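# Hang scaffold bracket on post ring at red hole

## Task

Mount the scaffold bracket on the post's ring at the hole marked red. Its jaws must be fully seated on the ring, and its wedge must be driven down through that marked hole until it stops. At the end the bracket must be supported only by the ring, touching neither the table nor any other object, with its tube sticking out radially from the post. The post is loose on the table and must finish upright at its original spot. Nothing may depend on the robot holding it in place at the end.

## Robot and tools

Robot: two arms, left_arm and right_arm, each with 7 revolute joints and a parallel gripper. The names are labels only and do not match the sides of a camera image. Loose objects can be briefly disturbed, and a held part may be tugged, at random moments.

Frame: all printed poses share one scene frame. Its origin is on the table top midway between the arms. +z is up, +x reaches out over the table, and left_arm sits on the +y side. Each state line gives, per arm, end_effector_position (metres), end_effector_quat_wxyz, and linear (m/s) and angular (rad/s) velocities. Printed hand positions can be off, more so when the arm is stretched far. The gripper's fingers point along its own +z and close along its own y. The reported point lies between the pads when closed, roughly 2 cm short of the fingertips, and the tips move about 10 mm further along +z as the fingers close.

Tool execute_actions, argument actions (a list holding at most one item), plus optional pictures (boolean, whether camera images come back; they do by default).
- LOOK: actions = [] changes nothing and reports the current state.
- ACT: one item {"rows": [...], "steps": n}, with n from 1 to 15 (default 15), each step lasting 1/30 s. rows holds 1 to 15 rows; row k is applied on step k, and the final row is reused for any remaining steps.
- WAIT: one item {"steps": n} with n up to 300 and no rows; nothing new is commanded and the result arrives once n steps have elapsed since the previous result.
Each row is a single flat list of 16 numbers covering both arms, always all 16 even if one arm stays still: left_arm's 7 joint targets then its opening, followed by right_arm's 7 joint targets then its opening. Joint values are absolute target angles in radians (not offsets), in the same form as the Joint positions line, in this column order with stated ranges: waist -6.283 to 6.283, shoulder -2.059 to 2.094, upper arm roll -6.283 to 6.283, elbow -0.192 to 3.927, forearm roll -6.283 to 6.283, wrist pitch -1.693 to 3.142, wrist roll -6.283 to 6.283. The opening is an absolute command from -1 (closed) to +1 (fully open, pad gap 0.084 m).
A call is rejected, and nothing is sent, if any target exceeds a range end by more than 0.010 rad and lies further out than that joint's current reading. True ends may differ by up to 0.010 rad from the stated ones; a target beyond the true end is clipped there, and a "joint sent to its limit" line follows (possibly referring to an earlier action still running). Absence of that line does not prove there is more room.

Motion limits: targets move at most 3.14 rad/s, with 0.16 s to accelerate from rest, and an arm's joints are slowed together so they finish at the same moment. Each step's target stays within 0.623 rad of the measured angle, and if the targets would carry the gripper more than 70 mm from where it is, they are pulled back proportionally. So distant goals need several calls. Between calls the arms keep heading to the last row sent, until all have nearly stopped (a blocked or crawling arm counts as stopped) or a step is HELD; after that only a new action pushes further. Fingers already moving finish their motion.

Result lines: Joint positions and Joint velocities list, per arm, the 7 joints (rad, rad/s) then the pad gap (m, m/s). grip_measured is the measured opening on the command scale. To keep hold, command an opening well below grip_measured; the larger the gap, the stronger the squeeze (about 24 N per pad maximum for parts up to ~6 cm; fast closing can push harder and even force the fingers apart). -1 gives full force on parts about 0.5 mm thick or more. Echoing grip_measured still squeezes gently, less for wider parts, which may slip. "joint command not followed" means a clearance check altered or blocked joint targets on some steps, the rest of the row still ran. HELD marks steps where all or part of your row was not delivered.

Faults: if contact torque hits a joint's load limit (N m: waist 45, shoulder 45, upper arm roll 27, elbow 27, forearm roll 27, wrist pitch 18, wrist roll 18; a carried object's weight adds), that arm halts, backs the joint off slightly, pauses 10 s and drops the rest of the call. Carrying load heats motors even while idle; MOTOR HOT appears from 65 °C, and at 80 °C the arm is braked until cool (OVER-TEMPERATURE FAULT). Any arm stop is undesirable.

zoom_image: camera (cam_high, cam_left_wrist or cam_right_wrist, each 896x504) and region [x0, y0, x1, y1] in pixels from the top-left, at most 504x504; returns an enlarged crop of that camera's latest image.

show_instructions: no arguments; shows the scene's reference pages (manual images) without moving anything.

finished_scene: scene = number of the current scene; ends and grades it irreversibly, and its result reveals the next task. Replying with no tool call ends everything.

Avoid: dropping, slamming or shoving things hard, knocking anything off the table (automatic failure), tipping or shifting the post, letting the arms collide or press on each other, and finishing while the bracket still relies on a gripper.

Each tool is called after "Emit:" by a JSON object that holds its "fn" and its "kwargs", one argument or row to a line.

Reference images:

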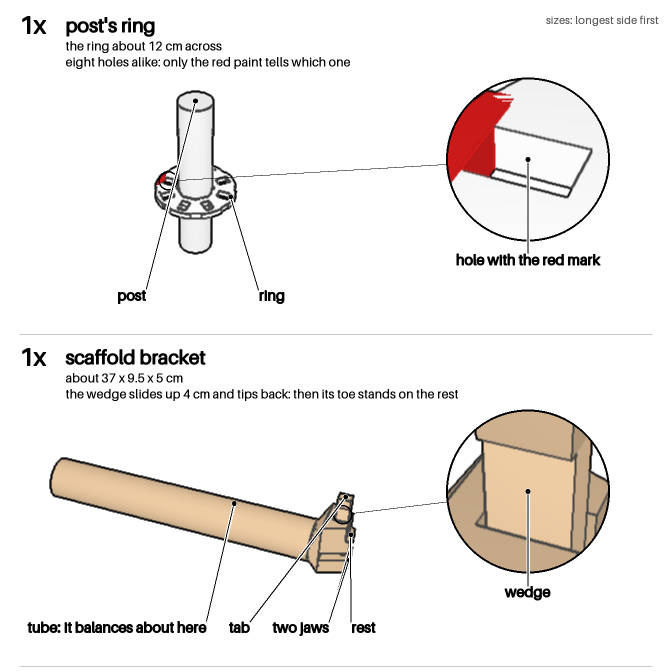

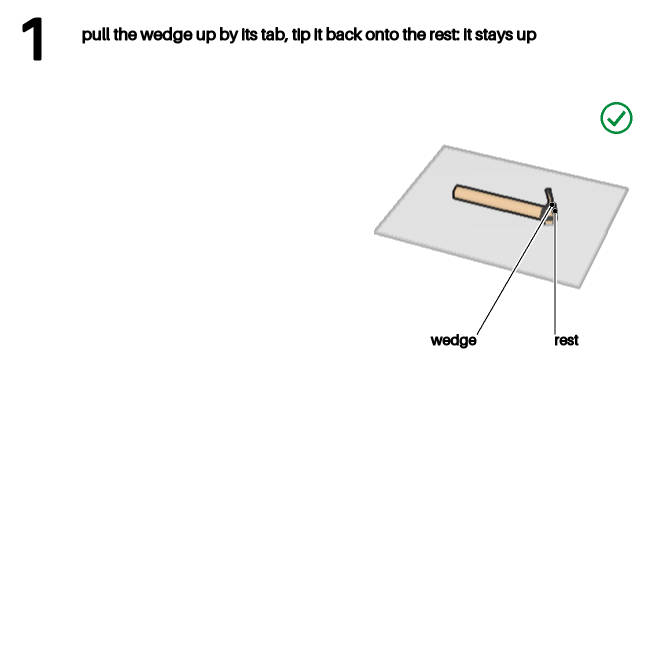

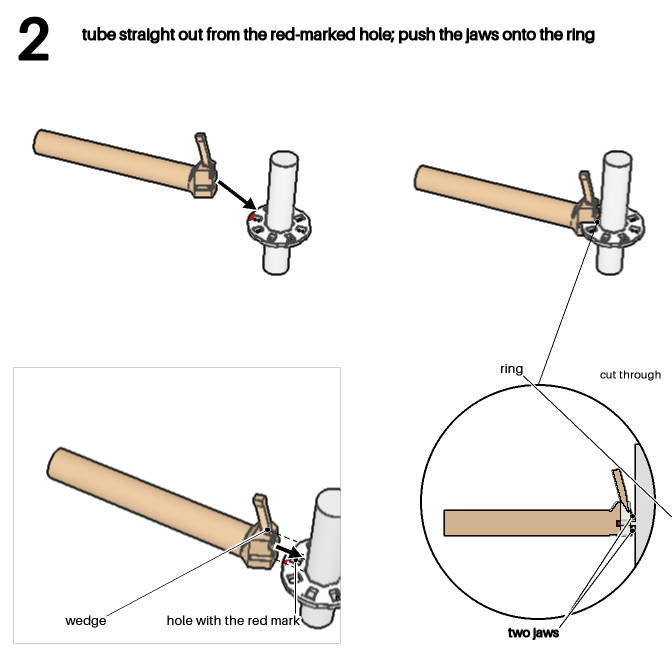

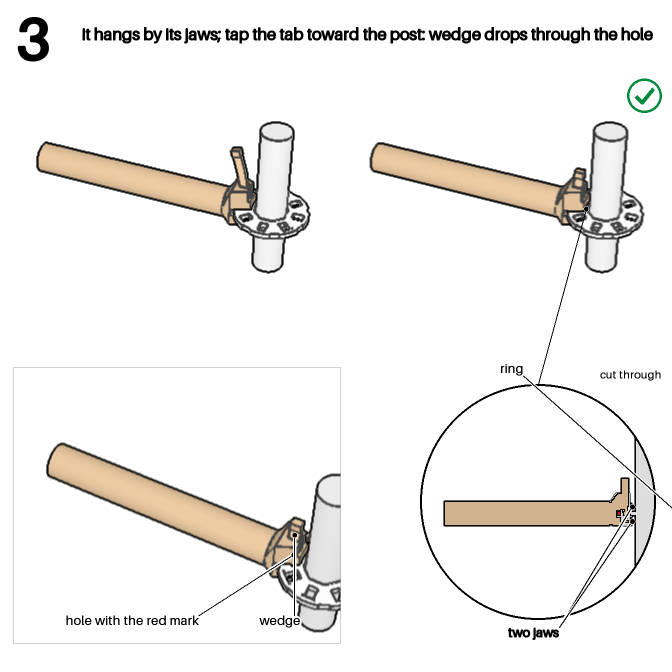

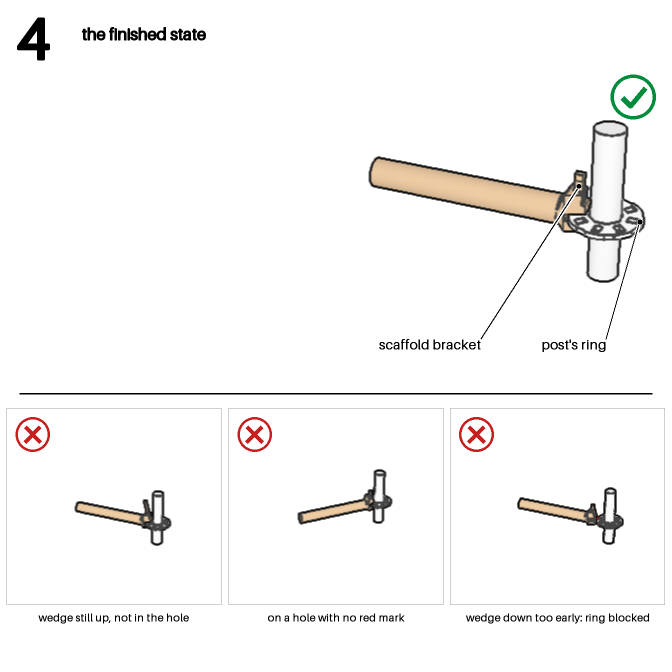

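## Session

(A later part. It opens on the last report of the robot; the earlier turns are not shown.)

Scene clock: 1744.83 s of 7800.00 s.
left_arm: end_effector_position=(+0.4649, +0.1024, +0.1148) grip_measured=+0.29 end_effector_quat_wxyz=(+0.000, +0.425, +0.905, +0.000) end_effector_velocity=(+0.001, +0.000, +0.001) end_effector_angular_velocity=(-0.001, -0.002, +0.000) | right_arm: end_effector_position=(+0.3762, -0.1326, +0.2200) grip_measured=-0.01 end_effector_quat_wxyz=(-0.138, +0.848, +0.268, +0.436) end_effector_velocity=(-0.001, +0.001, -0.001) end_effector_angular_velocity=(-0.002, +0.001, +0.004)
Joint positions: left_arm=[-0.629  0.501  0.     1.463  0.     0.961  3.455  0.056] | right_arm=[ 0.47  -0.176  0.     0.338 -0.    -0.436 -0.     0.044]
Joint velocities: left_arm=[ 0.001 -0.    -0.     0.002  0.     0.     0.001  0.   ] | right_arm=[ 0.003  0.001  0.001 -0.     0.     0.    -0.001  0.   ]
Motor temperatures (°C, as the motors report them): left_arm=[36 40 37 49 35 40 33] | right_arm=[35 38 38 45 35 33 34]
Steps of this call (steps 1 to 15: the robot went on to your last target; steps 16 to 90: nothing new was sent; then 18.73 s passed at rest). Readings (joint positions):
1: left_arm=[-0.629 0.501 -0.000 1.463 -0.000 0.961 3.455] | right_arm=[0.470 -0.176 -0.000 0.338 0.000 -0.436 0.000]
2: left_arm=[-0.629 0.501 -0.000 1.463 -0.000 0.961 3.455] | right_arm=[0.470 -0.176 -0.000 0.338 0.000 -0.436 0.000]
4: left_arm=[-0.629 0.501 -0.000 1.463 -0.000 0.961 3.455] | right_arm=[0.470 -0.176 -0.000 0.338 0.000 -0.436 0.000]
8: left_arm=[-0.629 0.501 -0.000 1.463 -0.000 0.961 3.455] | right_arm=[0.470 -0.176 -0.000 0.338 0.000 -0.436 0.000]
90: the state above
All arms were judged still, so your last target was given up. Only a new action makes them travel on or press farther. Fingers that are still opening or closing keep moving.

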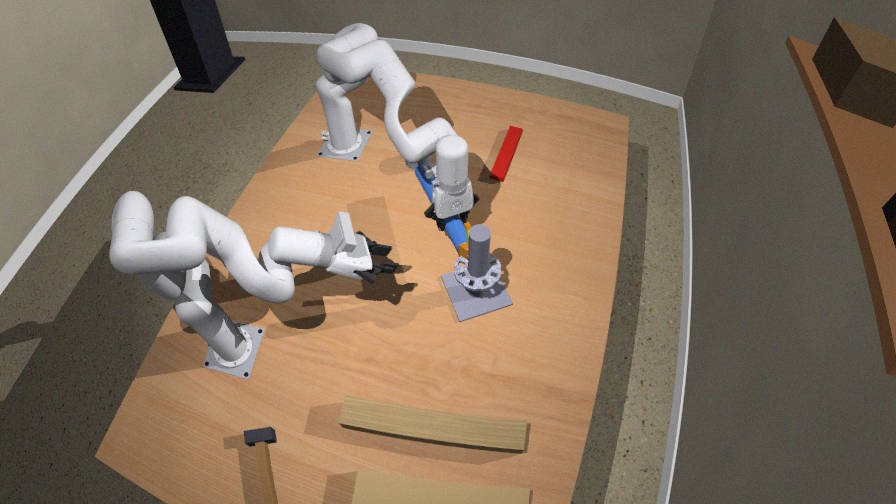

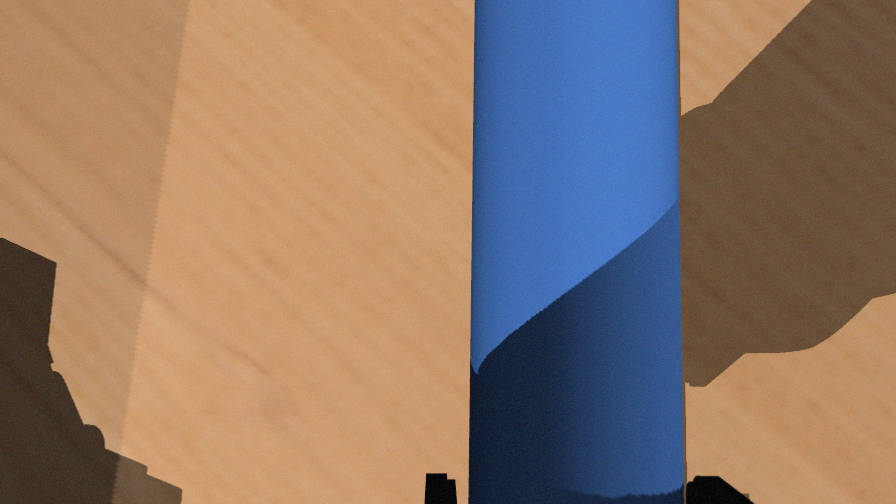

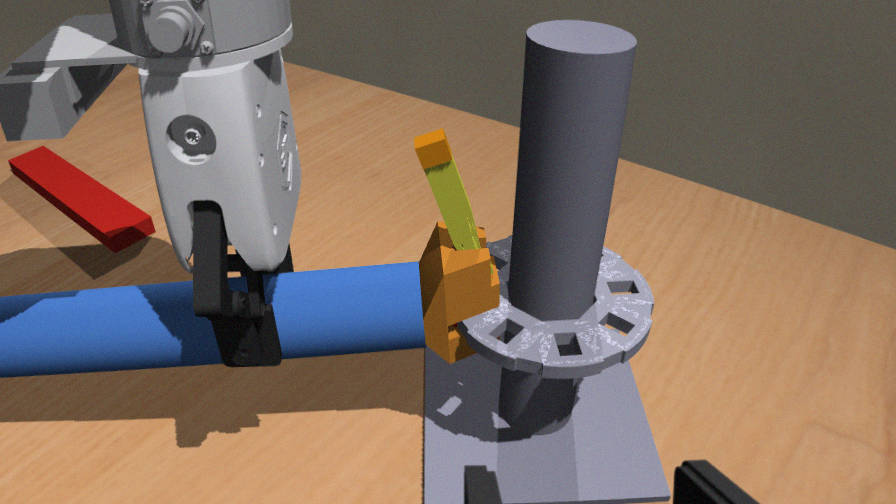

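Emit:
{"fn": "execute_actions", "kwargs": {
  "actions": [
    {"rows":[[-0.629,0.5001,0,1.4642,0,0.9641,3.4552,0.6,0.47,-0.176,0,0.3379,0,-0.4361,0,0],[-0.629,0.4971,0,1.4686,0,0.9716,3.4552,0.6,0.47,-0.176,0,0.3379,0,-0.4361,0,0],[-0.629,0.4924,0,1.4755,0,0.9831,3.4552,0.6,0.47,-0.176,0,0.3379,0,-0.4361,0,0],[-0.629,0.4864,0,1.4844,0,0.9980,3.4552,0.6,0.47,-0.176,0,0.3379,0,-0.4361,0,0],[-0.629,0.4793,0,1.4948,0,1.0156,3.4552,0.6,0.47,-0.176,0,0.3379,0,-0.4361,0,0],[-0.629,0.4714,0,1.5064,0,1.0349,3.4552,0.6,0.47,-0.176,0,0.3379,0,-0.4361,0,0],[-0.629,0.4631,0,1.5185,0,1.0554,3.4552,0.6,0.47,-0.176,0,0.3379,0,-0.4361,0,0],[-0.629,0.4547,0,1.5310,0,1.0763,3.4552,0.6,0.47,-0.176,0,0.3379,0,-0.4361,0,0],[-0.629,0.4464,0,1.5431,0,1.0968,3.4552,0.6,0.47,-0.176,0,0.3379,0,-0.4361,0,0],[-0.629,0.4385,0,1.5547,0,1.1161,3.4552,0.6,0.47,-0.176,0,0.3379,0,-0.4361,0,0],[-0.629,0.4314,0,1.5651,0,1.1337,3.4552,0.6,0.47,-0.176,0,0.3379,0,-0.4361,0,0],[-0.629,0.4254,0,1.5740,0,1.1486,3.4552,0.6,0.47,-0.176,0,0.3379,0,-0.4361,0,0],[-0.629,0.4207,0,1.5809,0,1.1601,3.4552,0.6,0.47,-0.176,0,0.3379,0,-0.4361,0,0],[-0.629,0.4177,0,1.5853,0,1.1676,3.4552,0.6,0.47,-0.176,0,0.3379,0,-0.4361,0,0],[-0.629,0.4166,0,1.5869,0,1.1703,3.4552,0.6,0.47,-0.176,0,0.3379,0,-0.4361,0,0]],"steps":15}
  ],
  "pictures": false
}}

Emit:
{"fn": "execute_actions", "kwargs": {
  "actions": [
    {"rows":[[-0.6294,0.4162,0,1.5856,0,1.1657,3.4548,0.6,0.47,-0.176,0,0.3379,0,-0.4361,0,0],[-0.6304,0.4149,0,1.5820,0,1.1526,3.4538,0.4,0.47,-0.176,0,0.3379,0,-0.4361,0,0],[-0.6320,0.4129,0,1.5765,0,1.1323,3.4522,0.2,0.47,-0.176,0,0.3379,0,-0.4361,0,0],[-0.6340,0.4104,0,1.5693,0,1.1063,3.4502,0,0.47,-0.176,0,0.3379,0,-0.4361,0,0],[-0.6364,0.4075,0,1.5609,0,1.0757,3.4478,-0.2,0.47,-0.176,0,0.3379,0,-0.4361,0,0],[-0.6391,0.4042,0,1.5517,0,1.0418,3.4451,-0.4,0.47,-0.176,0,0.3379,0,-0.4361,0,0],[-0.6419,0.4008,0,1.5418,0,1.0060,3.4423,-0.6,0.47,-0.176,0,0.3379,0,-0.4361,0,0],[-0.6448,0.3973,0,1.5319,0,0.9696,3.4394,-0.8,0.47,-0.176,0,0.3379,0,-0.4361,0,0],[-0.6476,0.3939,0,1.5220,0,0.9338,3.4366,-1,0.47,-0.176,0,0.3379,0,-0.4361,0,0],[-0.6503,0.3906,0,1.5128,0,0.8999,3.4339,-1,0.47,-0.176,0,0.3379,0,-0.4361,0,0],[-0.6527,0.3877,0,1.5044,0,0.8693,3.4315,-1,0.47,-0.176,0,0.3379,0,-0.4361,0,0],[-0.6547,0.3852,0,1.4972,0,0.8433,3.4295,-1,0.47,-0.176,0,0.3379,0,-0.4361,0,0],[-0.6563,0.3832,0,1.4917,0,0.8230,3.4279,-1,0.47,-0.176,0,0.3379,0,-0.4361,0,0],[-0.6573,0.3819,0,1.4881,0,0.8099,3.4269,-1,0.47,-0.176,0,0.3379,0,-0.4361,0,0],[-0.6577,0.3815,0,1.4868,0,0.8053,3.4265,-1,0.47,-0.176,0,0.3379,0,-0.4361,0,0]],"steps":15}
  ],
  "pictures": false
}}

Emit:
{"fn": "execute_actions", "kwargs": {
  "actions": [
    {"steps":20}
  ]
}}

Scene clock: 1829.73 s of 7800.00 s.
left_arm: end_effector_position=(+0.4668, +0.1012, +0.1882) grip_measured=+0.59 end_effector_quat_wxyz=(+0.002, +0.425, +0.905, -0.000) end_effector_velocity=(-0.004, +0.004, +0.169) end_effector_angular_velocity=(-0.012, -0.021, +0.001) | right_arm: end_effector_position=(+0.3762, -0.1326, +0.2200) grip_measured=-0.01 end_effector_quat_wxyz=(-0.138, +0.848, +0.268, +0.436) end_effector_velocity=(-0.000, +0.000, -0.000) end_effector_angular_velocity=(-0.001, -0.001, +0.002)
Joint positions: left_arm=[-0.629  0.428 -0.     1.569  0.     1.136  3.455  0.069] | right_arm=[ 0.47  -0.176 -0.     0.338 -0.    -0.436 -0.     0.044]
Joint velocities: left_arm=[ 0.    -0.166  0.001  0.237  0.001  0.379 -0.     0.   ] | right_arm=[ 0.001  0.     0.    -0.    -0.    -0.    -0.001 -0.   ]
Motor temperatures (°C, as the motors report them): left_arm=[36 40 37 48 35 38 33] | right_arm=[35 37 38 45 35 33 34]
Steps of this call (steps 1 to 90: nothing new was sent; then 81.40 s passed at rest; steps 91 to 105: all 15 steps of this action). Readings (joint positions):
91: left_arm=[-0.629 0.501 -0.000 1.463 0.000 0.961 3.455] | right_arm=[0.470 -0.176 0.000 0.338 0.000 -0.436 0.000]
92: left_arm=[-0.629 0.501 0.000 1.463 -0.000 0.962 3.455] | right_arm=[0.470 -0.176 0.000 0.338 -0.000 -0.436 -0.000]
94: left_arm=[-0.629 0.499 0.000 1.467 -0.000 0.970 3.455] | right_arm=[0.470 -0.176 0.000 0.338 -0.000 -0.436 -0.000]
98: left_arm=[-0.629 0.480 0.000 1.494 -0.000 1.016 3.455] | right_arm=[0.470 -0.176 -0.000 0.338 -0.000 -0.436 0.000]
105: the state above

Scene clock: 1830.23 s of 7800.00 s.
left_arm: end_effector_position=(+0.4970, +0.0637, +0.2122) grip_measured=-1.00 end_effector_quat_wxyz=(+0.121, +0.423, +0.898, -0.018) end_effector_velocity=(+0.067, -0.092, +0.050) end_effector_angular_velocity=(-0.347, -0.492, -0.006) | right_arm: end_effector_position=(+0.3762, -0.1326, +0.2200) grip_measured=-0.01 end_effector_quat_wxyz=(-0.138, +0.848, +0.268, +0.436) end_effector_velocity=(+0.000, -0.000, +0.001) end_effector_angular_velocity=(+0.000, -0.001, -0.001)
Joint positions: left_arm=[-0.653  0.388 -0.     1.505 -0.     0.871  3.432  0.   ] | right_arm=[ 0.47  -0.176  0.     0.338 -0.    -0.436 -0.     0.044]
Joint velocities: left_arm=[-0.059 -0.074 -0.002 -0.2   -0.    -0.727 -0.057  0.   ] | right_arm=[-0.001 -0.001 -0.    -0.     0.    -0.    -0.001 -0.   ]
Motor temperatures (°C, as the motors report them): left_arm=[36 40 37 48 35 38 33] | right_arm=[35 37 38 45 35 33 34]
Steps of this call (steps 1 to 15: all 15 steps of this action). Readings (joint positions):
1: left_arm=[-0.629 0.424 -0.000 1.576 0.000 1.147 3.455] | right_arm=[0.470 -0.176 0.000 0.338 -0.000 -0.436 -0.000]
2: left_arm=[-0.629 0.420 0.000 1.580 0.000 1.153 3.455] | right_arm=[0.470 -0.176 0.000 0.338 0.000 -0.436 -0.000]
4: left_arm=[-0.630 0.417 0.000 1.580 0.000 1.149 3.454] | right_arm=[0.470 -0.176 -0.000 0.338 0.000 -0.436 -0.000]
8: left_arm=[-0.636 0.410 0.000 1.560 0.000 1.080 3.448] | right_arm=[0.470 -0.176 -0.000 0.338 0.000 -0.436 0.000]
15: the state above

Scene clock: 1830.90 s of 7800.00 s.
left_arm: end_effector_position=(+0.5034, +0.0561, +0.2171) grip_measured=-1.00 end_effector_quat_wxyz=(+0.148, +0.421, +0.895, -0.023) end_effector_velocity=(+0.000, +0.001, -0.001) end_effector_angular_velocity=(+0.000, +0.001, +0.003) | right_arm: end_effector_position=(+0.3762, -0.1326, +0.2200) grip_measured=-0.01 end_effector_quat_wxyz=(-0.138, +0.848, +0.268, +0.436) end_effector_velocity=(+0.000, +0.000, +0.001) end_effector_angular_velocity=(+0.003, -0.001, -0.001)
Joint positions: left_arm=[-0.658  0.382  0.     1.487  0.     0.805  3.427  0.   ] | right_arm=[ 0.47  -0.176  0.     0.338 -0.    -0.436 -0.     0.044]
Joint velocities: left_arm=[ 0.001 -0.     0.001 -0.002 -0.001 -0.001 -0.     0.   ] | right_arm=[ 0.001 -0.001  0.     0.001  0.002 -0.     0.001 -0.   ]
Motor temperatures (°C, as the motors report them): left_arm=[36 40 37 48 35 38 33] | right_arm=[35 37 38 45 35 33 34]
Steps of this call (steps 1 to 20: the robot went on to your last target). Readings (joint positions):
1: left_arm=[-0.655 0.386 -0.001 1.499 -0.000 0.850 3.430] | right_arm=[0.470 -0.176 -0.000 0.338 -0.000 -0.436 0.000]
2: left_arm=[-0.656 0.384 -0.001 1.495 -0.000 0.836 3.429] | right_arm=[0.470 -0.176 0.000 0.338 -0.000 -0.436 -0.000]
4: left_arm=[-0.657 0.383 -0.000 1.491 -0.000 0.819 3.428] | right_arm=[0.470 -0.176 0.000 0.338 -0.000 -0.436 -0.000]
8: left_arm=[-0.657 0.382 0.000 1.488 0.000 0.809 3.427] | right_arm=[0.470 -0.176 -0.000 0.338 0.000 -0.436 -0.000]
20: the state above

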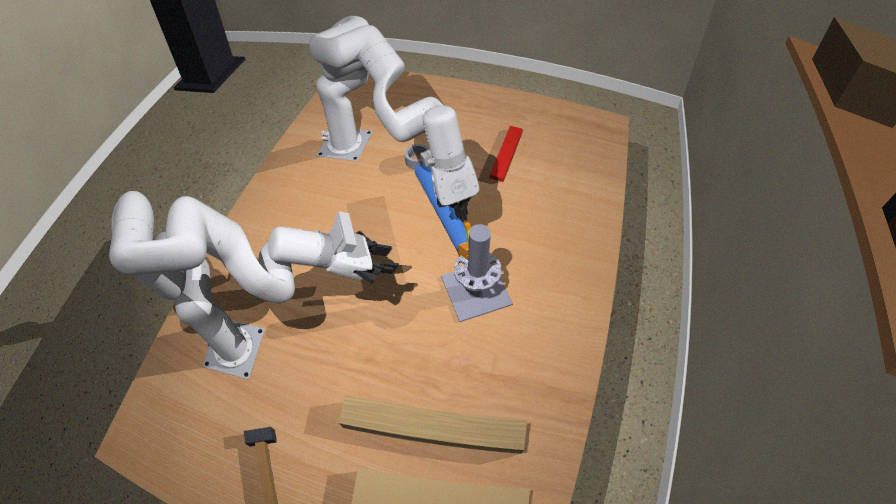

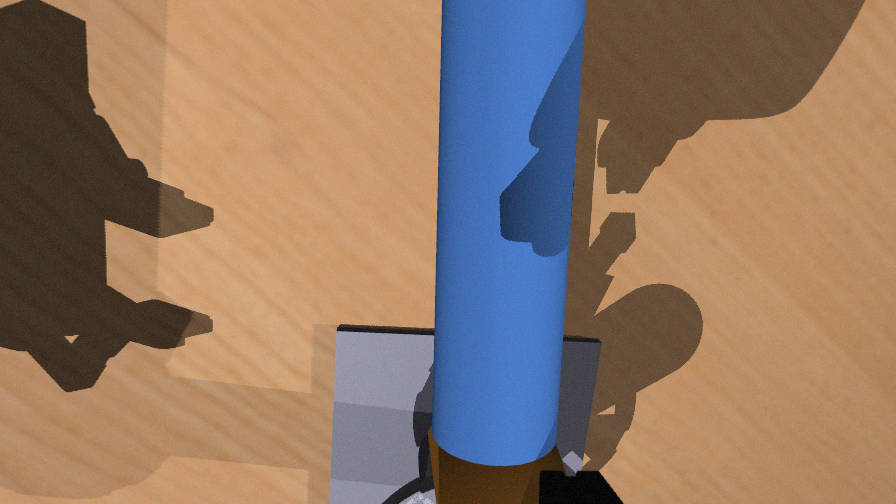

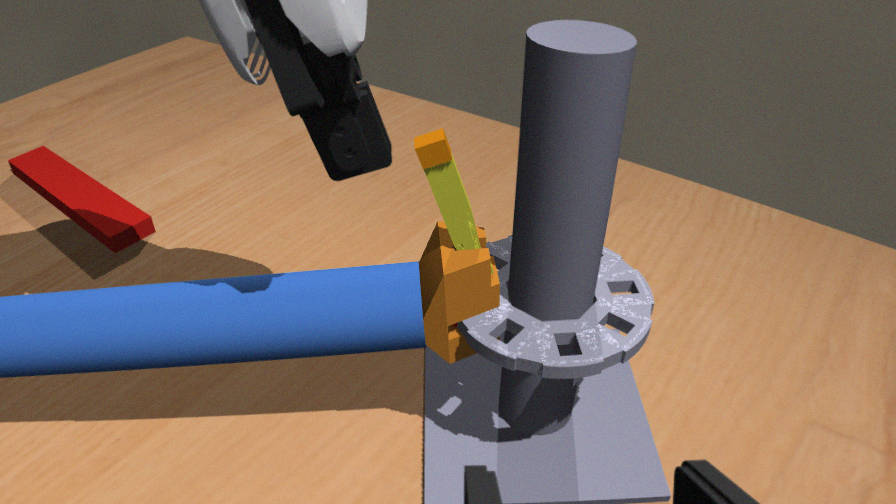

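Emit:
{"fn": "execute_actions", "kwargs": {
  "actions": [
    {"rows":[[-0.6580,0.3840,0,1.4905,0,0.8065,3.4262,-1,0.47,-0.176,0,0.3379,0,-0.4361,0,0],[-0.6585,0.3881,0,1.4964,0,0.8083,3.4257,-1,0.47,-0.176,0,0.3379,0,-0.4361,0,0],[-0.6594,0.3947,0,1.5061,0,0.8114,3.4248,-1,0.47,-0.176,0,0.3379,0,-0.4361,0,0],[-0.6602,0.4014,0,1.5159,0,0.8145,3.4240,-1,0.47,-0.176,0,0.3379,0,-0.4361,0,0],[-0.6611,0.4080,0,1.5258,0,0.8178,3.4231,-1,0.47,-0.176,0,0.3379,0,-0.4361,0,0],[-0.6619,0.4148,0,1.5357,0,0.8209,3.4223,-1,0.47,-0.176,0,0.3379,0,-0.4361,0,0],[-0.6628,0.4215,0,1.5458,0,0.8243,3.4214,-1,0.47,-0.176,0,0.3379,0,-0.4361,0,0],[-0.6636,0.4284,0,1.5559,0,0.8275,3.4206,-1,0.47,-0.176,0,0.3379,0,-0.4361,0,0],[-0.6644,0.4352,0,1.5662,0,0.8310,3.4198,-1,0.47,-0.176,0,0.3379,0,-0.4361,0,0],[-0.6653,0.4421,0,1.5765,0,0.8344,3.4189,-1,0.47,-0.176,0,0.3379,0,-0.4361,0,0],[-0.6661,0.4490,0,1.5869,0,0.8379,3.4181,-1,0.47,-0.176,0,0.3379,0,-0.4361,0,0],[-0.6669,0.4560,0,1.5974,0,0.8414,3.4173,-1,0.47,-0.176,0,0.3379,0,-0.4361,0,0],[-0.6678,0.4630,0,1.6080,0,0.8450,3.4164,-1,0.47,-0.176,0,0.3379,0,-0.4361,0,0],[-0.6684,0.4680,0,1.6156,0,0.8476,3.4158,-1,0.47,-0.176,0,0.3379,0,-0.4361,0,0],[-0.6686,0.4700,0,1.6187,0,0.8487,3.4156,-1,0.47,-0.176,0,0.3379,0,-0.4361,0,0]],"steps":15}
  ],
  "pictures": false
}}

Emit:
{"fn": "execute_actions", "kwargs": {
  "actions": [
    {"steps":20}
  ]
}}

Scene clock: 1861.33 s of 7800.00 s.
left_arm: end_effector_position=(+0.5171, +0.0397, +0.2169) grip_measured=-1.00 end_effector_quat_wxyz=(+0.147, +0.421, +0.895, -0.024) end_effector_velocity=(+0.034, -0.042, -0.000) end_effector_angular_velocity=(-0.007, +0.001, -0.003) | right_arm: end_effector_position=(+0.3762, -0.1326, +0.2200) grip_measured=-0.01 end_effector_quat_wxyz=(-0.138, +0.848, +0.268, +0.436) end_effector_velocity=(-0.000, +0.000, +0.000) end_effector_angular_velocity=(+0.001, +0.000, -0.001)
Joint positions: left_arm=[-0.667  0.454  0.     1.594  0.     0.84   3.418  0.   ] | right_arm=[ 0.47  -0.176 -0.     0.338 -0.    -0.436 -0.     0.044]
Joint velocities: left_arm=[-0.022  0.184 -0.001  0.276  0.     0.089 -0.021  0.   ] | right_arm=[ 0.001 -0.001 -0.    -0.     0.001 -0.     0.001 -0.   ]
Motor temperatures (°C, as the motors report them): left_arm=[36 40 37 48 35 39 33] | right_arm=[35 37 38 45 35 33 34]
Steps of this call (steps 1 to 15: the robot went on to your last target; steps 16 to 90: nothing new was sent; then 26.93 s passed at rest; steps 91 to 105: all 15 steps of this action). Readings (joint positions):
91: left_arm=[-0.658 0.382 0.000 1.487 -0.000 0.805 3.426] | right_arm=[0.470 -0.176 -0.000 0.338 -0.000 -0.436 0.000]
92: left_arm=[-0.658 0.382 0.000 1.488 0.000 0.806 3.426] | right_arm=[0.470 -0.176 -0.000 0.338 0.000 -0.436 0.000]
94: left_arm=[-0.658 0.387 0.000 1.495 0.000 0.808 3.426] | right_arm=[0.470 -0.176 0.000 0.338 -0.000 -0.436 -0.000]
98: left_arm=[-0.661 0.408 0.000 1.526 0.000 0.818 3.423] | right_arm=[0.470 -0.176 0.000 0.338 -0.000 -0.436 -0.000]
105: the state above

Scene clock: 1862.00 s of 7800.00 s.
left_arm: end_effector_position=(+0.5200, +0.0360, +0.2171) grip_measured=-1.00 end_effector_quat_wxyz=(+0.147, +0.421, +0.895, -0.025) end_effector_velocity=(+0.000, +0.001, -0.001) end_effector_angular_velocity=(+0.001, +0.001, +0.001) | right_arm: end_effector_position=(+0.3762, -0.1326, +0.2200) grip_measured=-0.01 end_effector_quat_wxyz=(-0.138, +0.848, +0.268, +0.436) end_effector_velocity=(-0.000, +0.000, -0.000) end_effector_angular_velocity=(+0.000, +0.001, -0.000)
Joint positions: left_arm=[-0.669  0.47   0.     1.619 -0.     0.849  3.416  0.   ] | right_arm=[ 0.47  -0.176  0.     0.338  0.    -0.436  0.     0.044]
Joint velocities: left_arm=[ 0.001  0.     0.    -0.001  0.    -0.    -0.001  0.   ] | right_arm=[ 0.001  0.    -0.    -0.     0.     0.     0.    -0.   ]
Motor temperatures (°C, as the motors report them): left_arm=[36 40 37 48 35 39 33] | right_arm=[35 37 38 45 35 33 34]
Steps of this call (steps 1 to 20: the robot went on to your last target). Readings (joint positions):
1: left_arm=[-0.667 0.459 -0.000 1.602 0.000 0.843 3.417] | right_arm=[0.470 -0.176 -0.000 0.338 -0.000 -0.436 0.000]
2: left_arm=[-0.668 0.463 -0.000 1.608 0.000 0.845 3.416] | right_arm=[0.470 -0.176 -0.000 0.338 -0.000 -0.436 -0.000]
4: left_arm=[-0.668 0.467 -0.000 1.614 -0.000 0.847 3.416] | right_arm=[0.470 -0.176 0.000 0.338 -0.000 -0.436 0.000]
8: left_arm=[-0.668 0.469 0.000 1.618 -0.000 0.848 3.416] | right_arm=[0.470 -0.176 -0.000 0.338 -0.000 -0.436 0.000]
20: the state above

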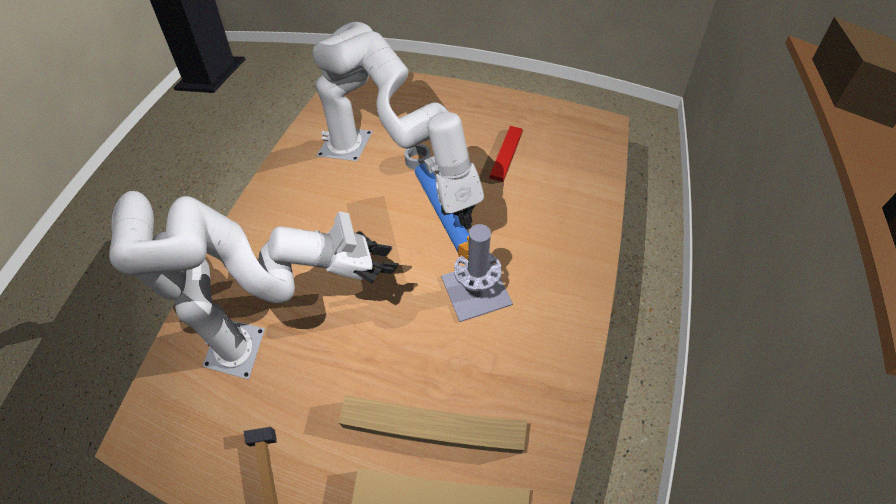

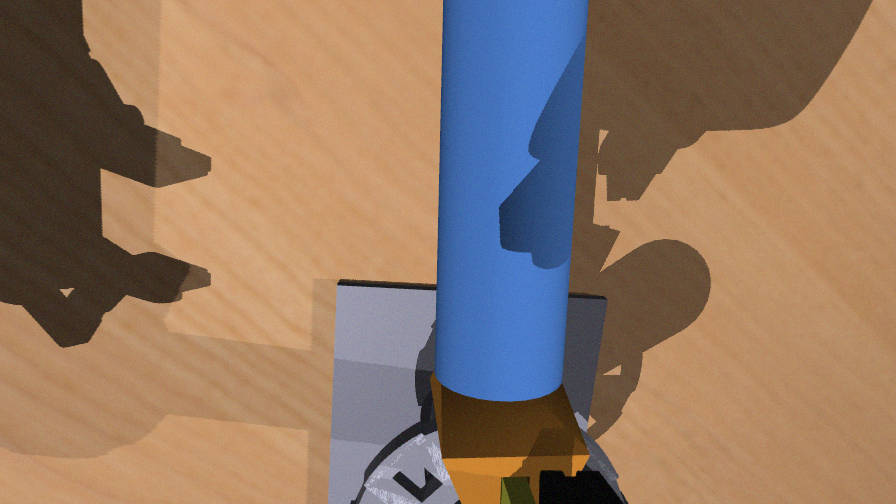

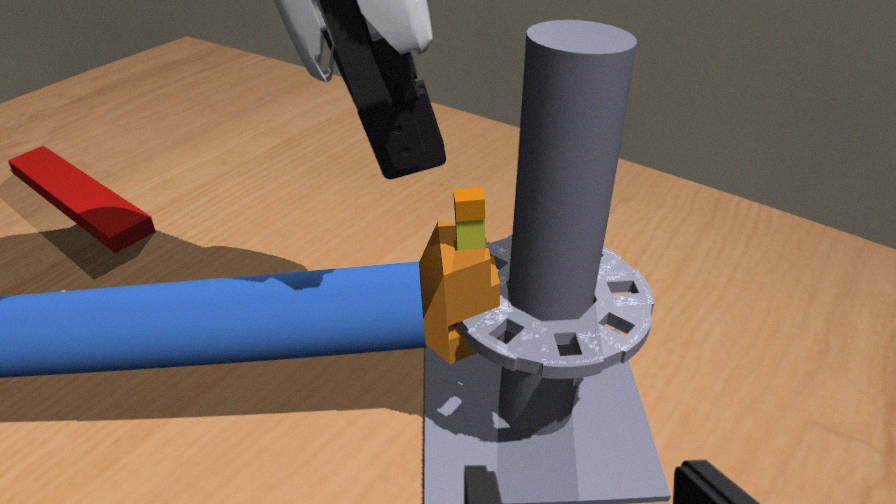

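Emit:
{"fn": "zoom_image", "kwargs": {
  "camera": "cam_right_wrist",
  "region": [360, 140, 620, 400]
}}

Region (360, 140, 620, 400) of cam_right_wrist's 896x504 image, scaled by 1.938, with more detail than that image has.

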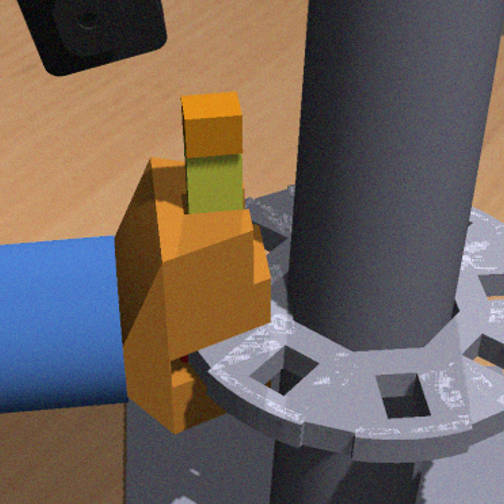

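Emit:
{"fn": "execute_actions", "kwargs": {
  "actions": [
    {"rows":[[-0.6687,0.4721,0,1.6227,0,0.8519,3.4155,-1,0.47,-0.176,0,0.3379,0,-0.4361,0,0],[-0.6690,0.4781,0,1.6341,0,0.8608,3.4152,-1,0.47,-0.176,0,0.3379,0,-0.4361,0,0],[-0.6695,0.4874,0,1.6516,0,0.8746,3.4147,-1,0.47,-0.176,0,0.3379,0,-0.4361,0,0],[-0.6701,0.4994,0,1.6742,0,0.8923,3.4141,-1,0.47,-0.176,0,0.3379,0,-0.4361,0,0],[-0.6709,0.5134,0,1.7007,0,0.9132,3.4133,-1,0.47,-0.176,0,0.3379,0,-0.4361,0,0],[-0.6717,0.5290,0,1.7300,0,0.9363,3.4125,-1,0.47,-0.176,0,0.3379,0,-0.4361,0,0],[-0.6726,0.5454,0,1.7611,0,0.9607,3.4116,-1,0.47,-0.176,0,0.3379,0,-0.4361,0,0],[-0.6734,0.5621,0,1.7926,0,0.9855,3.4108,-1,0.47,-0.176,0,0.3379,0,-0.4361,0,0],[-0.6743,0.5785,0,1.8237,0,1.0099,3.4099,-1,0.47,-0.176,0,0.3379,0,-0.4361,0,0],[-0.6751,0.5941,0,1.8530,0,1.0330,3.4091,-1,0.47,-0.176,0,0.3379,0,-0.4361,0,0],[-0.6759,0.6081,0,1.8795,0,1.0539,3.4083,-1,0.47,-0.176,0,0.3379,0,-0.4361,0,0],[-0.6765,0.6201,0,1.9021,0,1.0716,3.4077,-1,0.47,-0.176,0,0.3379,0,-0.4361,0,0],[-0.6770,0.6294,0,1.9196,0,1.0854,3.4072,-1,0.47,-0.176,0,0.3379,0,-0.4361,0,0],[-0.6773,0.6354,0,1.9310,0,1.0943,3.4069,-1,0.47,-0.176,0,0.3379,0,-0.4361,0,0],[-0.6774,0.6375,0,1.9350,0,1.0975,3.4068,-1,0.47,-0.176,0,0.3379,0,-0.4361,0,0]],"steps":15}
  ],
  "pictures": false
}}

Emit:
{"fn": "execute_actions", "kwargs": {
  "actions": [
    {"steps":20}
  ]
}}

Scene clock: 1942.50 s of 7800.00 s.
left_arm: end_effector_position=(+0.5325, +0.0211, +0.2213) grip_measured=-1.00 end_effector_quat_wxyz=(+0.107, +0.423, +0.900, -0.019) end_effector_velocity=(+0.020, -0.030, +0.006) end_effector_angular_velocity=(+0.108, +0.161, -0.002) | right_arm: end_effector_position=(+0.3762, -0.1326, +0.2200) grip_measured=-0.01 end_effector_quat_wxyz=(-0.138, +0.848, +0.268, +0.436) end_effector_velocity=(+0.000, -0.000, -0.000) end_effector_angular_velocity=(+0.001, +0.002, -0.002)
Joint positions: left_arm=[-0.676  0.609 -0.     1.88  -0.     1.054  3.408  0.   ] | right_arm=[ 0.47  -0.176 -0.     0.338 -0.    -0.436  0.     0.044]
Joint velocities: left_arm=[-0.018  0.333 -0.001  0.621 -0.     0.483 -0.017  0.   ] | right_arm=[-0.     0.    -0.    -0.     0.001  0.     0.002 -0.   ]
Motor temperatures (°C, as the motors report them): left_arm=[36 40 37 49 35 39 33] | right_arm=[35 37 38 45 35 33 34]
Steps of this call (steps 1 to 15: the robot went on to your last target; steps 16 to 90: nothing new was sent; then 77.00 s passed at rest; steps 91 to 105: all 15 steps of this action). Readings (joint positions):
91: left_arm=[-0.669 0.470 0.000 1.619 0.000 0.849 3.416] | right_arm=[0.470 -0.176 0.000 0.338 -0.000 -0.436 -0.000]
92: left_arm=[-0.669 0.471 0.000 1.620 0.000 0.850 3.416] | right_arm=[0.470 -0.176 -0.000 0.338 -0.000 -0.436 0.000]
94: left_arm=[-0.669 0.476 0.000 1.630 0.000 0.859 3.415] | right_arm=[0.470 -0.176 -0.000 0.338 -0.000 -0.436 -0.000]
98: left_arm=[-0.671 0.511 0.000 1.697 0.000 0.911 3.413] | right_arm=[0.470 -0.176 -0.000 0.338 0.000 -0.436 0.000]
105: the state above

Scene clock: 1943.17 s of 7800.00 s.
left_arm: end_effector_position=(+0.5339, +0.0190, +0.2220) grip_measured=-1.00 end_effector_quat_wxyz=(+0.098, +0.423, +0.901, -0.017) end_effector_velocity=(+0.000, +0.000, -0.000) end_effector_angular_velocity=(+0.001, +0.000, +0.000) | right_arm: end_effector_position=(+0.3762, -0.1326, +0.2200) grip_measured=-0.01 end_effector_quat_wxyz=(-0.138, +0.848, +0.268, +0.436) end_effector_velocity=(-0.000, +0.001, -0.000) end_effector_angular_velocity=(-0.001, -0.001, +0.002)
Joint positions: left_arm=[-0.677  0.637  0.     1.935  0.     1.097  3.407  0.   ] | right_arm=[ 0.47  -0.176 -0.     0.338 -0.    -0.436 -0.     0.044]
Joint velocities: left_arm=[0.    0.001 0.    0.    0.    0.    0.    0.   ] | right_arm=[ 0.001 -0.    -0.    -0.    -0.001  0.    -0.001 -0.   ]
Motor temperatures (°C, as the motors report them): left_arm=[36 40 37 49 35 39 33] | right_arm=[35 37 38 45 35 33 34]
Steps of this call (steps 1 to 20: the robot went on to your last target). Readings (joint positions):
1: left_arm=[-0.677 0.619 -0.000 1.898 -0.000 1.068 3.408] | right_arm=[0.470 -0.176 0.000 0.338 -0.000 -0.436 0.000]
2: left_arm=[-0.677 0.625 -0.000 1.910 -0.000 1.077 3.408] | right_arm=[0.470 -0.176 -0.000 0.338 -0.000 -0.436 -0.000]
4: left_arm=[-0.677 0.632 -0.000 1.923 -0.000 1.088 3.407] | right_arm=[0.470 -0.176 -0.000 0.338 0.000 -0.436 -0.000]
8: left_arm=[-0.677 0.636 0.000 1.932 0.000 1.095 3.407] | right_arm=[0.470 -0.176 -0.000 0.338 0.000 -0.436 0.000]
20: the state above

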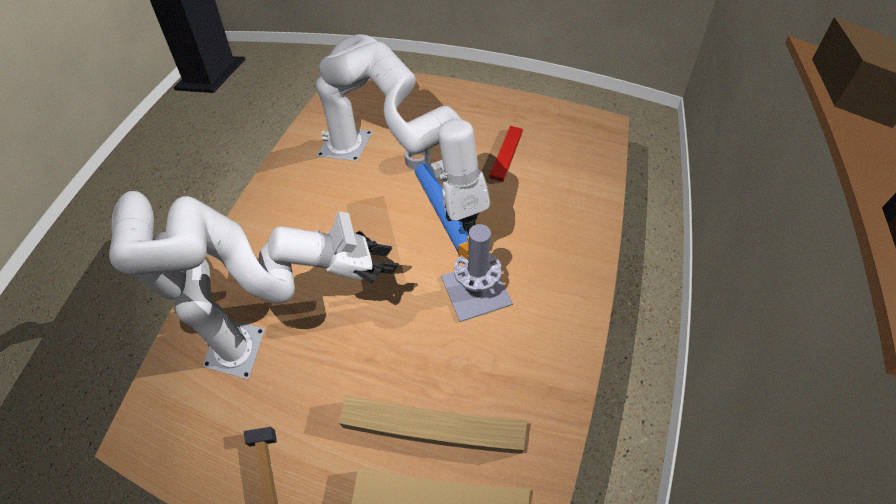

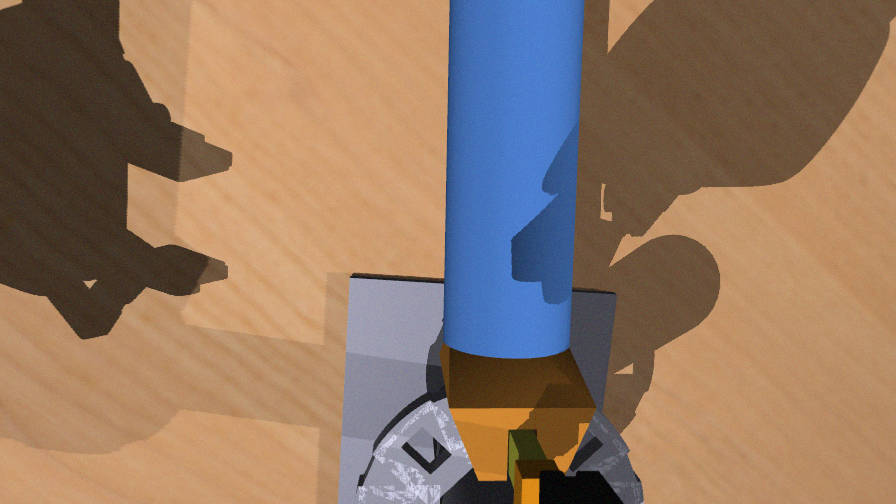

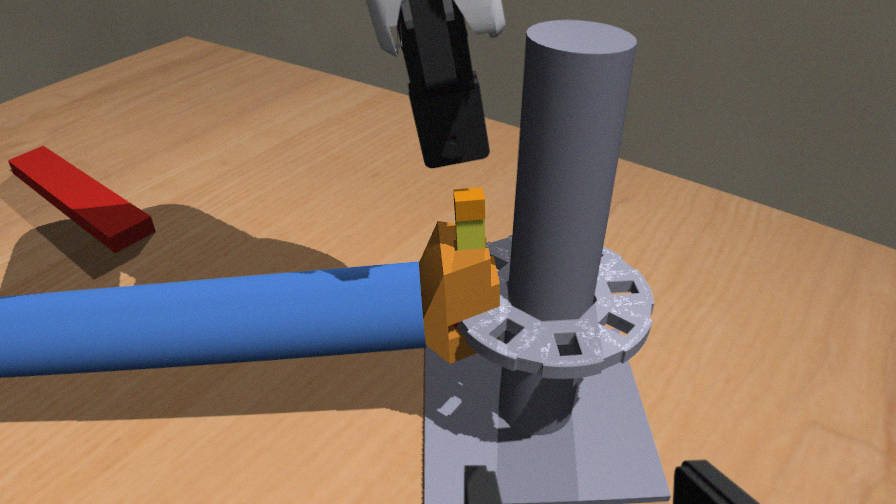

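Emit:
{"fn": "execute_actions", "kwargs": {
  "actions": [
    {"rows":[[-0.6776,0.6376,0,1.9343,0,1.0967,3.4066,-1,0.47,-0.176,0,0.3379,0,-0.4361,0,0],[-0.6780,0.6379,0,1.9328,0,1.0949,3.4062,-1,0.47,-0.176,0,0.3379,0,-0.4361,0,0],[-0.6786,0.6382,0,1.9305,0,1.0923,3.4056,-1,0.47,-0.176,0,0.3379,0,-0.4361,0,0],[-0.6793,0.6387,0,1.9276,0,1.0889,3.4049,-1,0.47,-0.176,0,0.3379,0,-0.4361,0,0],[-0.6800,0.6392,0,1.9242,0,1.0850,3.4042,-1,0.47,-0.176,0,0.3379,0,-0.4361,0,0],[-0.6806,0.6398,0,1.9206,0,1.0808,3.4036,-1,0.47,-0.176,0,0.3379,0,-0.4361,0,0],[-0.6811,0.6404,0,1.9168,0,1.0764,3.4031,-1,0.47,-0.176,0,0.3379,0,-0.4361,0,0],[-0.6814,0.6411,0,1.9127,0,1.0717,3.4028,-1,0.47,-0.176,0,0.3379,0,-0.4361,0,0],[-0.6816,0.6417,0,1.9089,0,1.0672,3.4026,-1,0.47,-0.176,0,0.3379,0,-0.4361,0,0],[-0.6816,0.6423,0,1.9053,0,1.0630,3.4026,-1,0.47,-0.176,0,0.3379,0,-0.4361,0,0],[-0.6816,0.6428,0,1.9022,0,1.0594,3.4026,-1,0.47,-0.176,0,0.3379,0,-0.4361,0,0],[-0.6816,0.6432,0,1.8995,0,1.0563,3.4026,-1,0.47,-0.176,0,0.3379,0,-0.4361,0,0],[-0.6816,0.6435,0,1.8972,0,1.0537,3.4026,-1,0.47,-0.176,0,0.3379,0,-0.4361,0,0],[-0.6816,0.6438,0,1.8956,0,1.0518,3.4026,-1,0.47,-0.176,0,0.3379,0,-0.4361,0,0],[-0.6816,0.6440,0,1.8945,0,1.0505,3.4026,-1,0.47,-0.176,0,0.3379,0,-0.4361,0,0]],"steps":15}
  ],
  "pictures": false
}}

Emit:
{"fn": "execute_actions", "kwargs": {
  "actions": [
    {"steps":12}
  ]
}}

Scene clock: 1972.43 s of 7800.00 s.
left_arm: end_effector_position=(+0.5322, +0.0167, +0.2065) grip_measured=-1.00 end_effector_quat_wxyz=(+0.098, +0.423, +0.901, -0.018) end_effector_velocity=(+0.000, +0.001, -0.030) end_effector_angular_velocity=(+0.001, +0.001, +0.003) | right_arm: end_effector_position=(+0.3762, -0.1326, +0.2200) grip_measured=-0.01 end_effector_quat_wxyz=(-0.138, +0.848, +0.268, +0.436) end_effector_velocity=(-0.000, +0.000, +0.000) end_effector_angular_velocity=(+0.001, +0.000, -0.000)
Joint positions: left_arm=[-0.682  0.643 -0.     1.9   -0.     1.058  3.403  0.   ] | right_arm=[ 0.47  -0.176  0.     0.338 -0.    -0.436 -0.     0.044]
Joint velocities: left_arm=[ 0.     0.011  0.002 -0.069 -0.001 -0.079 -0.001  0.   ] | right_arm=[ 0.     0.     0.     0.     0.     0.     0.001 -0.   ]
Motor temperatures (°C, as the motors report them): left_arm=[36 40 37 49 35 39 33] | right_arm=[35 37 38 45 35 33 34]
Steps of this call (steps 1 to 15: the robot went on to your last target; steps 16 to 90: nothing new was sent; then 25.77 s passed at rest; steps 91 to 105: all 15 steps of this action). Readings (joint positions):
91: left_arm=[-0.677 0.638 0.000 1.935 -0.000 1.097 3.407] | right_arm=[0.470 -0.176 -0.000 0.338 0.000 -0.436 -0.000]
92: left_arm=[-0.677 0.637 0.000 1.935 0.000 1.097 3.407] | right_arm=[0.470 -0.176 -0.000 0.338 -0.000 -0.436 -0.000]
94: left_arm=[-0.678 0.638 0.000 1.933 0.000 1.095 3.406] | right_arm=[0.470 -0.176 0.000 0.338 0.000 -0.436 -0.000]
98: left_arm=[-0.680 0.639 -0.000 1.924 0.000 1.084 3.404] | right_arm=[0.470 -0.176 0.000 0.338 0.000 -0.436 0.000]
105: the state above

Scene clock: 1972.83 s of 7800.00 s.
left_arm: end_effector_position=(+0.5324, +0.0166, +0.2043) grip_measured=-1.00 end_effector_quat_wxyz=(+0.098, +0.423, +0.901, -0.018) end_effector_velocity=(-0.001, +0.001, -0.002) end_effector_angular_velocity=(+0.002, +0.004, +0.001) | right_arm: end_effector_position=(+0.3762, -0.1326, +0.2200) grip_measured=-0.01 end_effector_quat_wxyz=(-0.138, +0.848, +0.268, +0.436) end_effector_velocity=(+0.000, -0.000, +0.000) end_effector_angular_velocity=(+0.000, -0.000, -0.001)
Joint positions: left_arm=[-0.682  0.644  0.     1.895  0.     1.051  3.403  0.   ] | right_arm=[ 0.47  -0.176 -0.     0.338  0.    -0.436 -0.     0.044]
Joint velocities: left_arm=[ 0.     0.001  0.    -0.004  0.    -0.001 -0.001  0.   ] | right_arm=[-0.001 -0.     0.    -0.    -0.    -0.     0.001  0.   ]
Motor temperatures (°C, as the motors report them): left_arm=[36 40 37 49 35 39 33] | right_arm=[35 37 38 45 35 33 34]
Steps of this call (steps 1 to 12: the robot went on to your last target). Readings (joint positions):
1: left_arm=[-0.681 0.644 0.000 1.898 0.000 1.056 3.403] | right_arm=[0.470 -0.176 -0.000 0.338 0.000 -0.436 0.000]
2: left_arm=[-0.681 0.644 0.000 1.897 0.000 1.054 3.403] | right_arm=[0.470 -0.176 -0.000 0.338 0.000 -0.436 0.000]
4: left_arm=[-0.682 0.644 0.000 1.896 0.000 1.052 3.403] | right_arm=[0.470 -0.176 -0.000 0.338 0.000 -0.436 -0.000]
8: left_arm=[-0.682 0.644 0.000 1.895 0.000 1.051 3.403] | right_arm=[0.470 -0.176 0.000 0.338 -0.000 -0.436 0.000]
12: the state above

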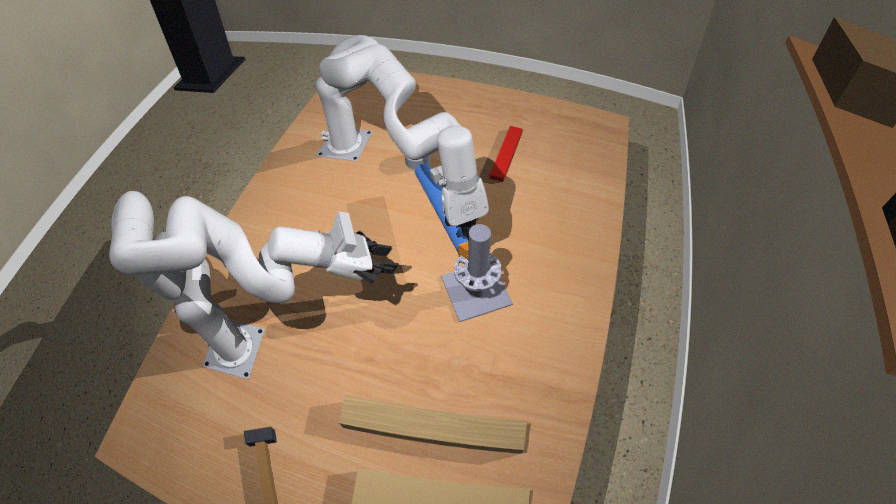

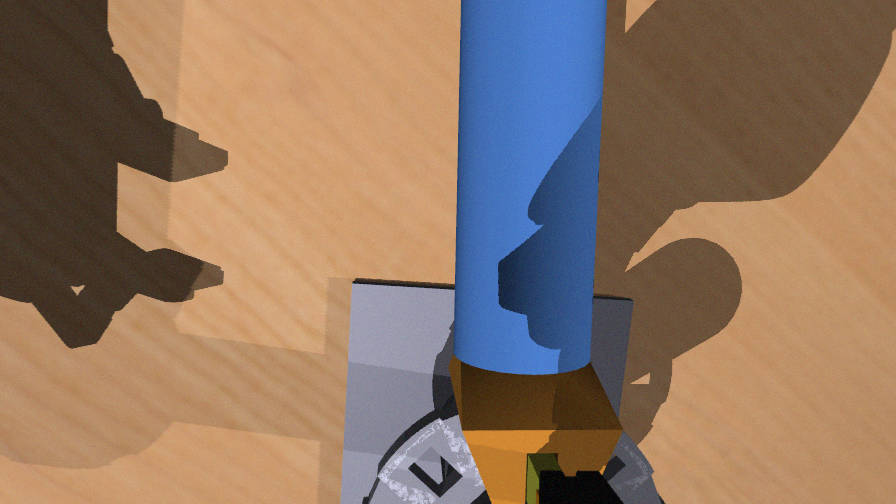

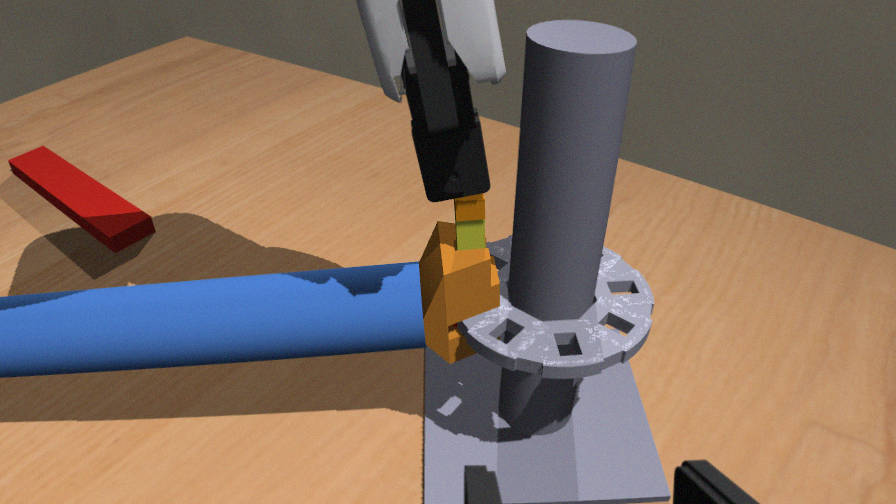

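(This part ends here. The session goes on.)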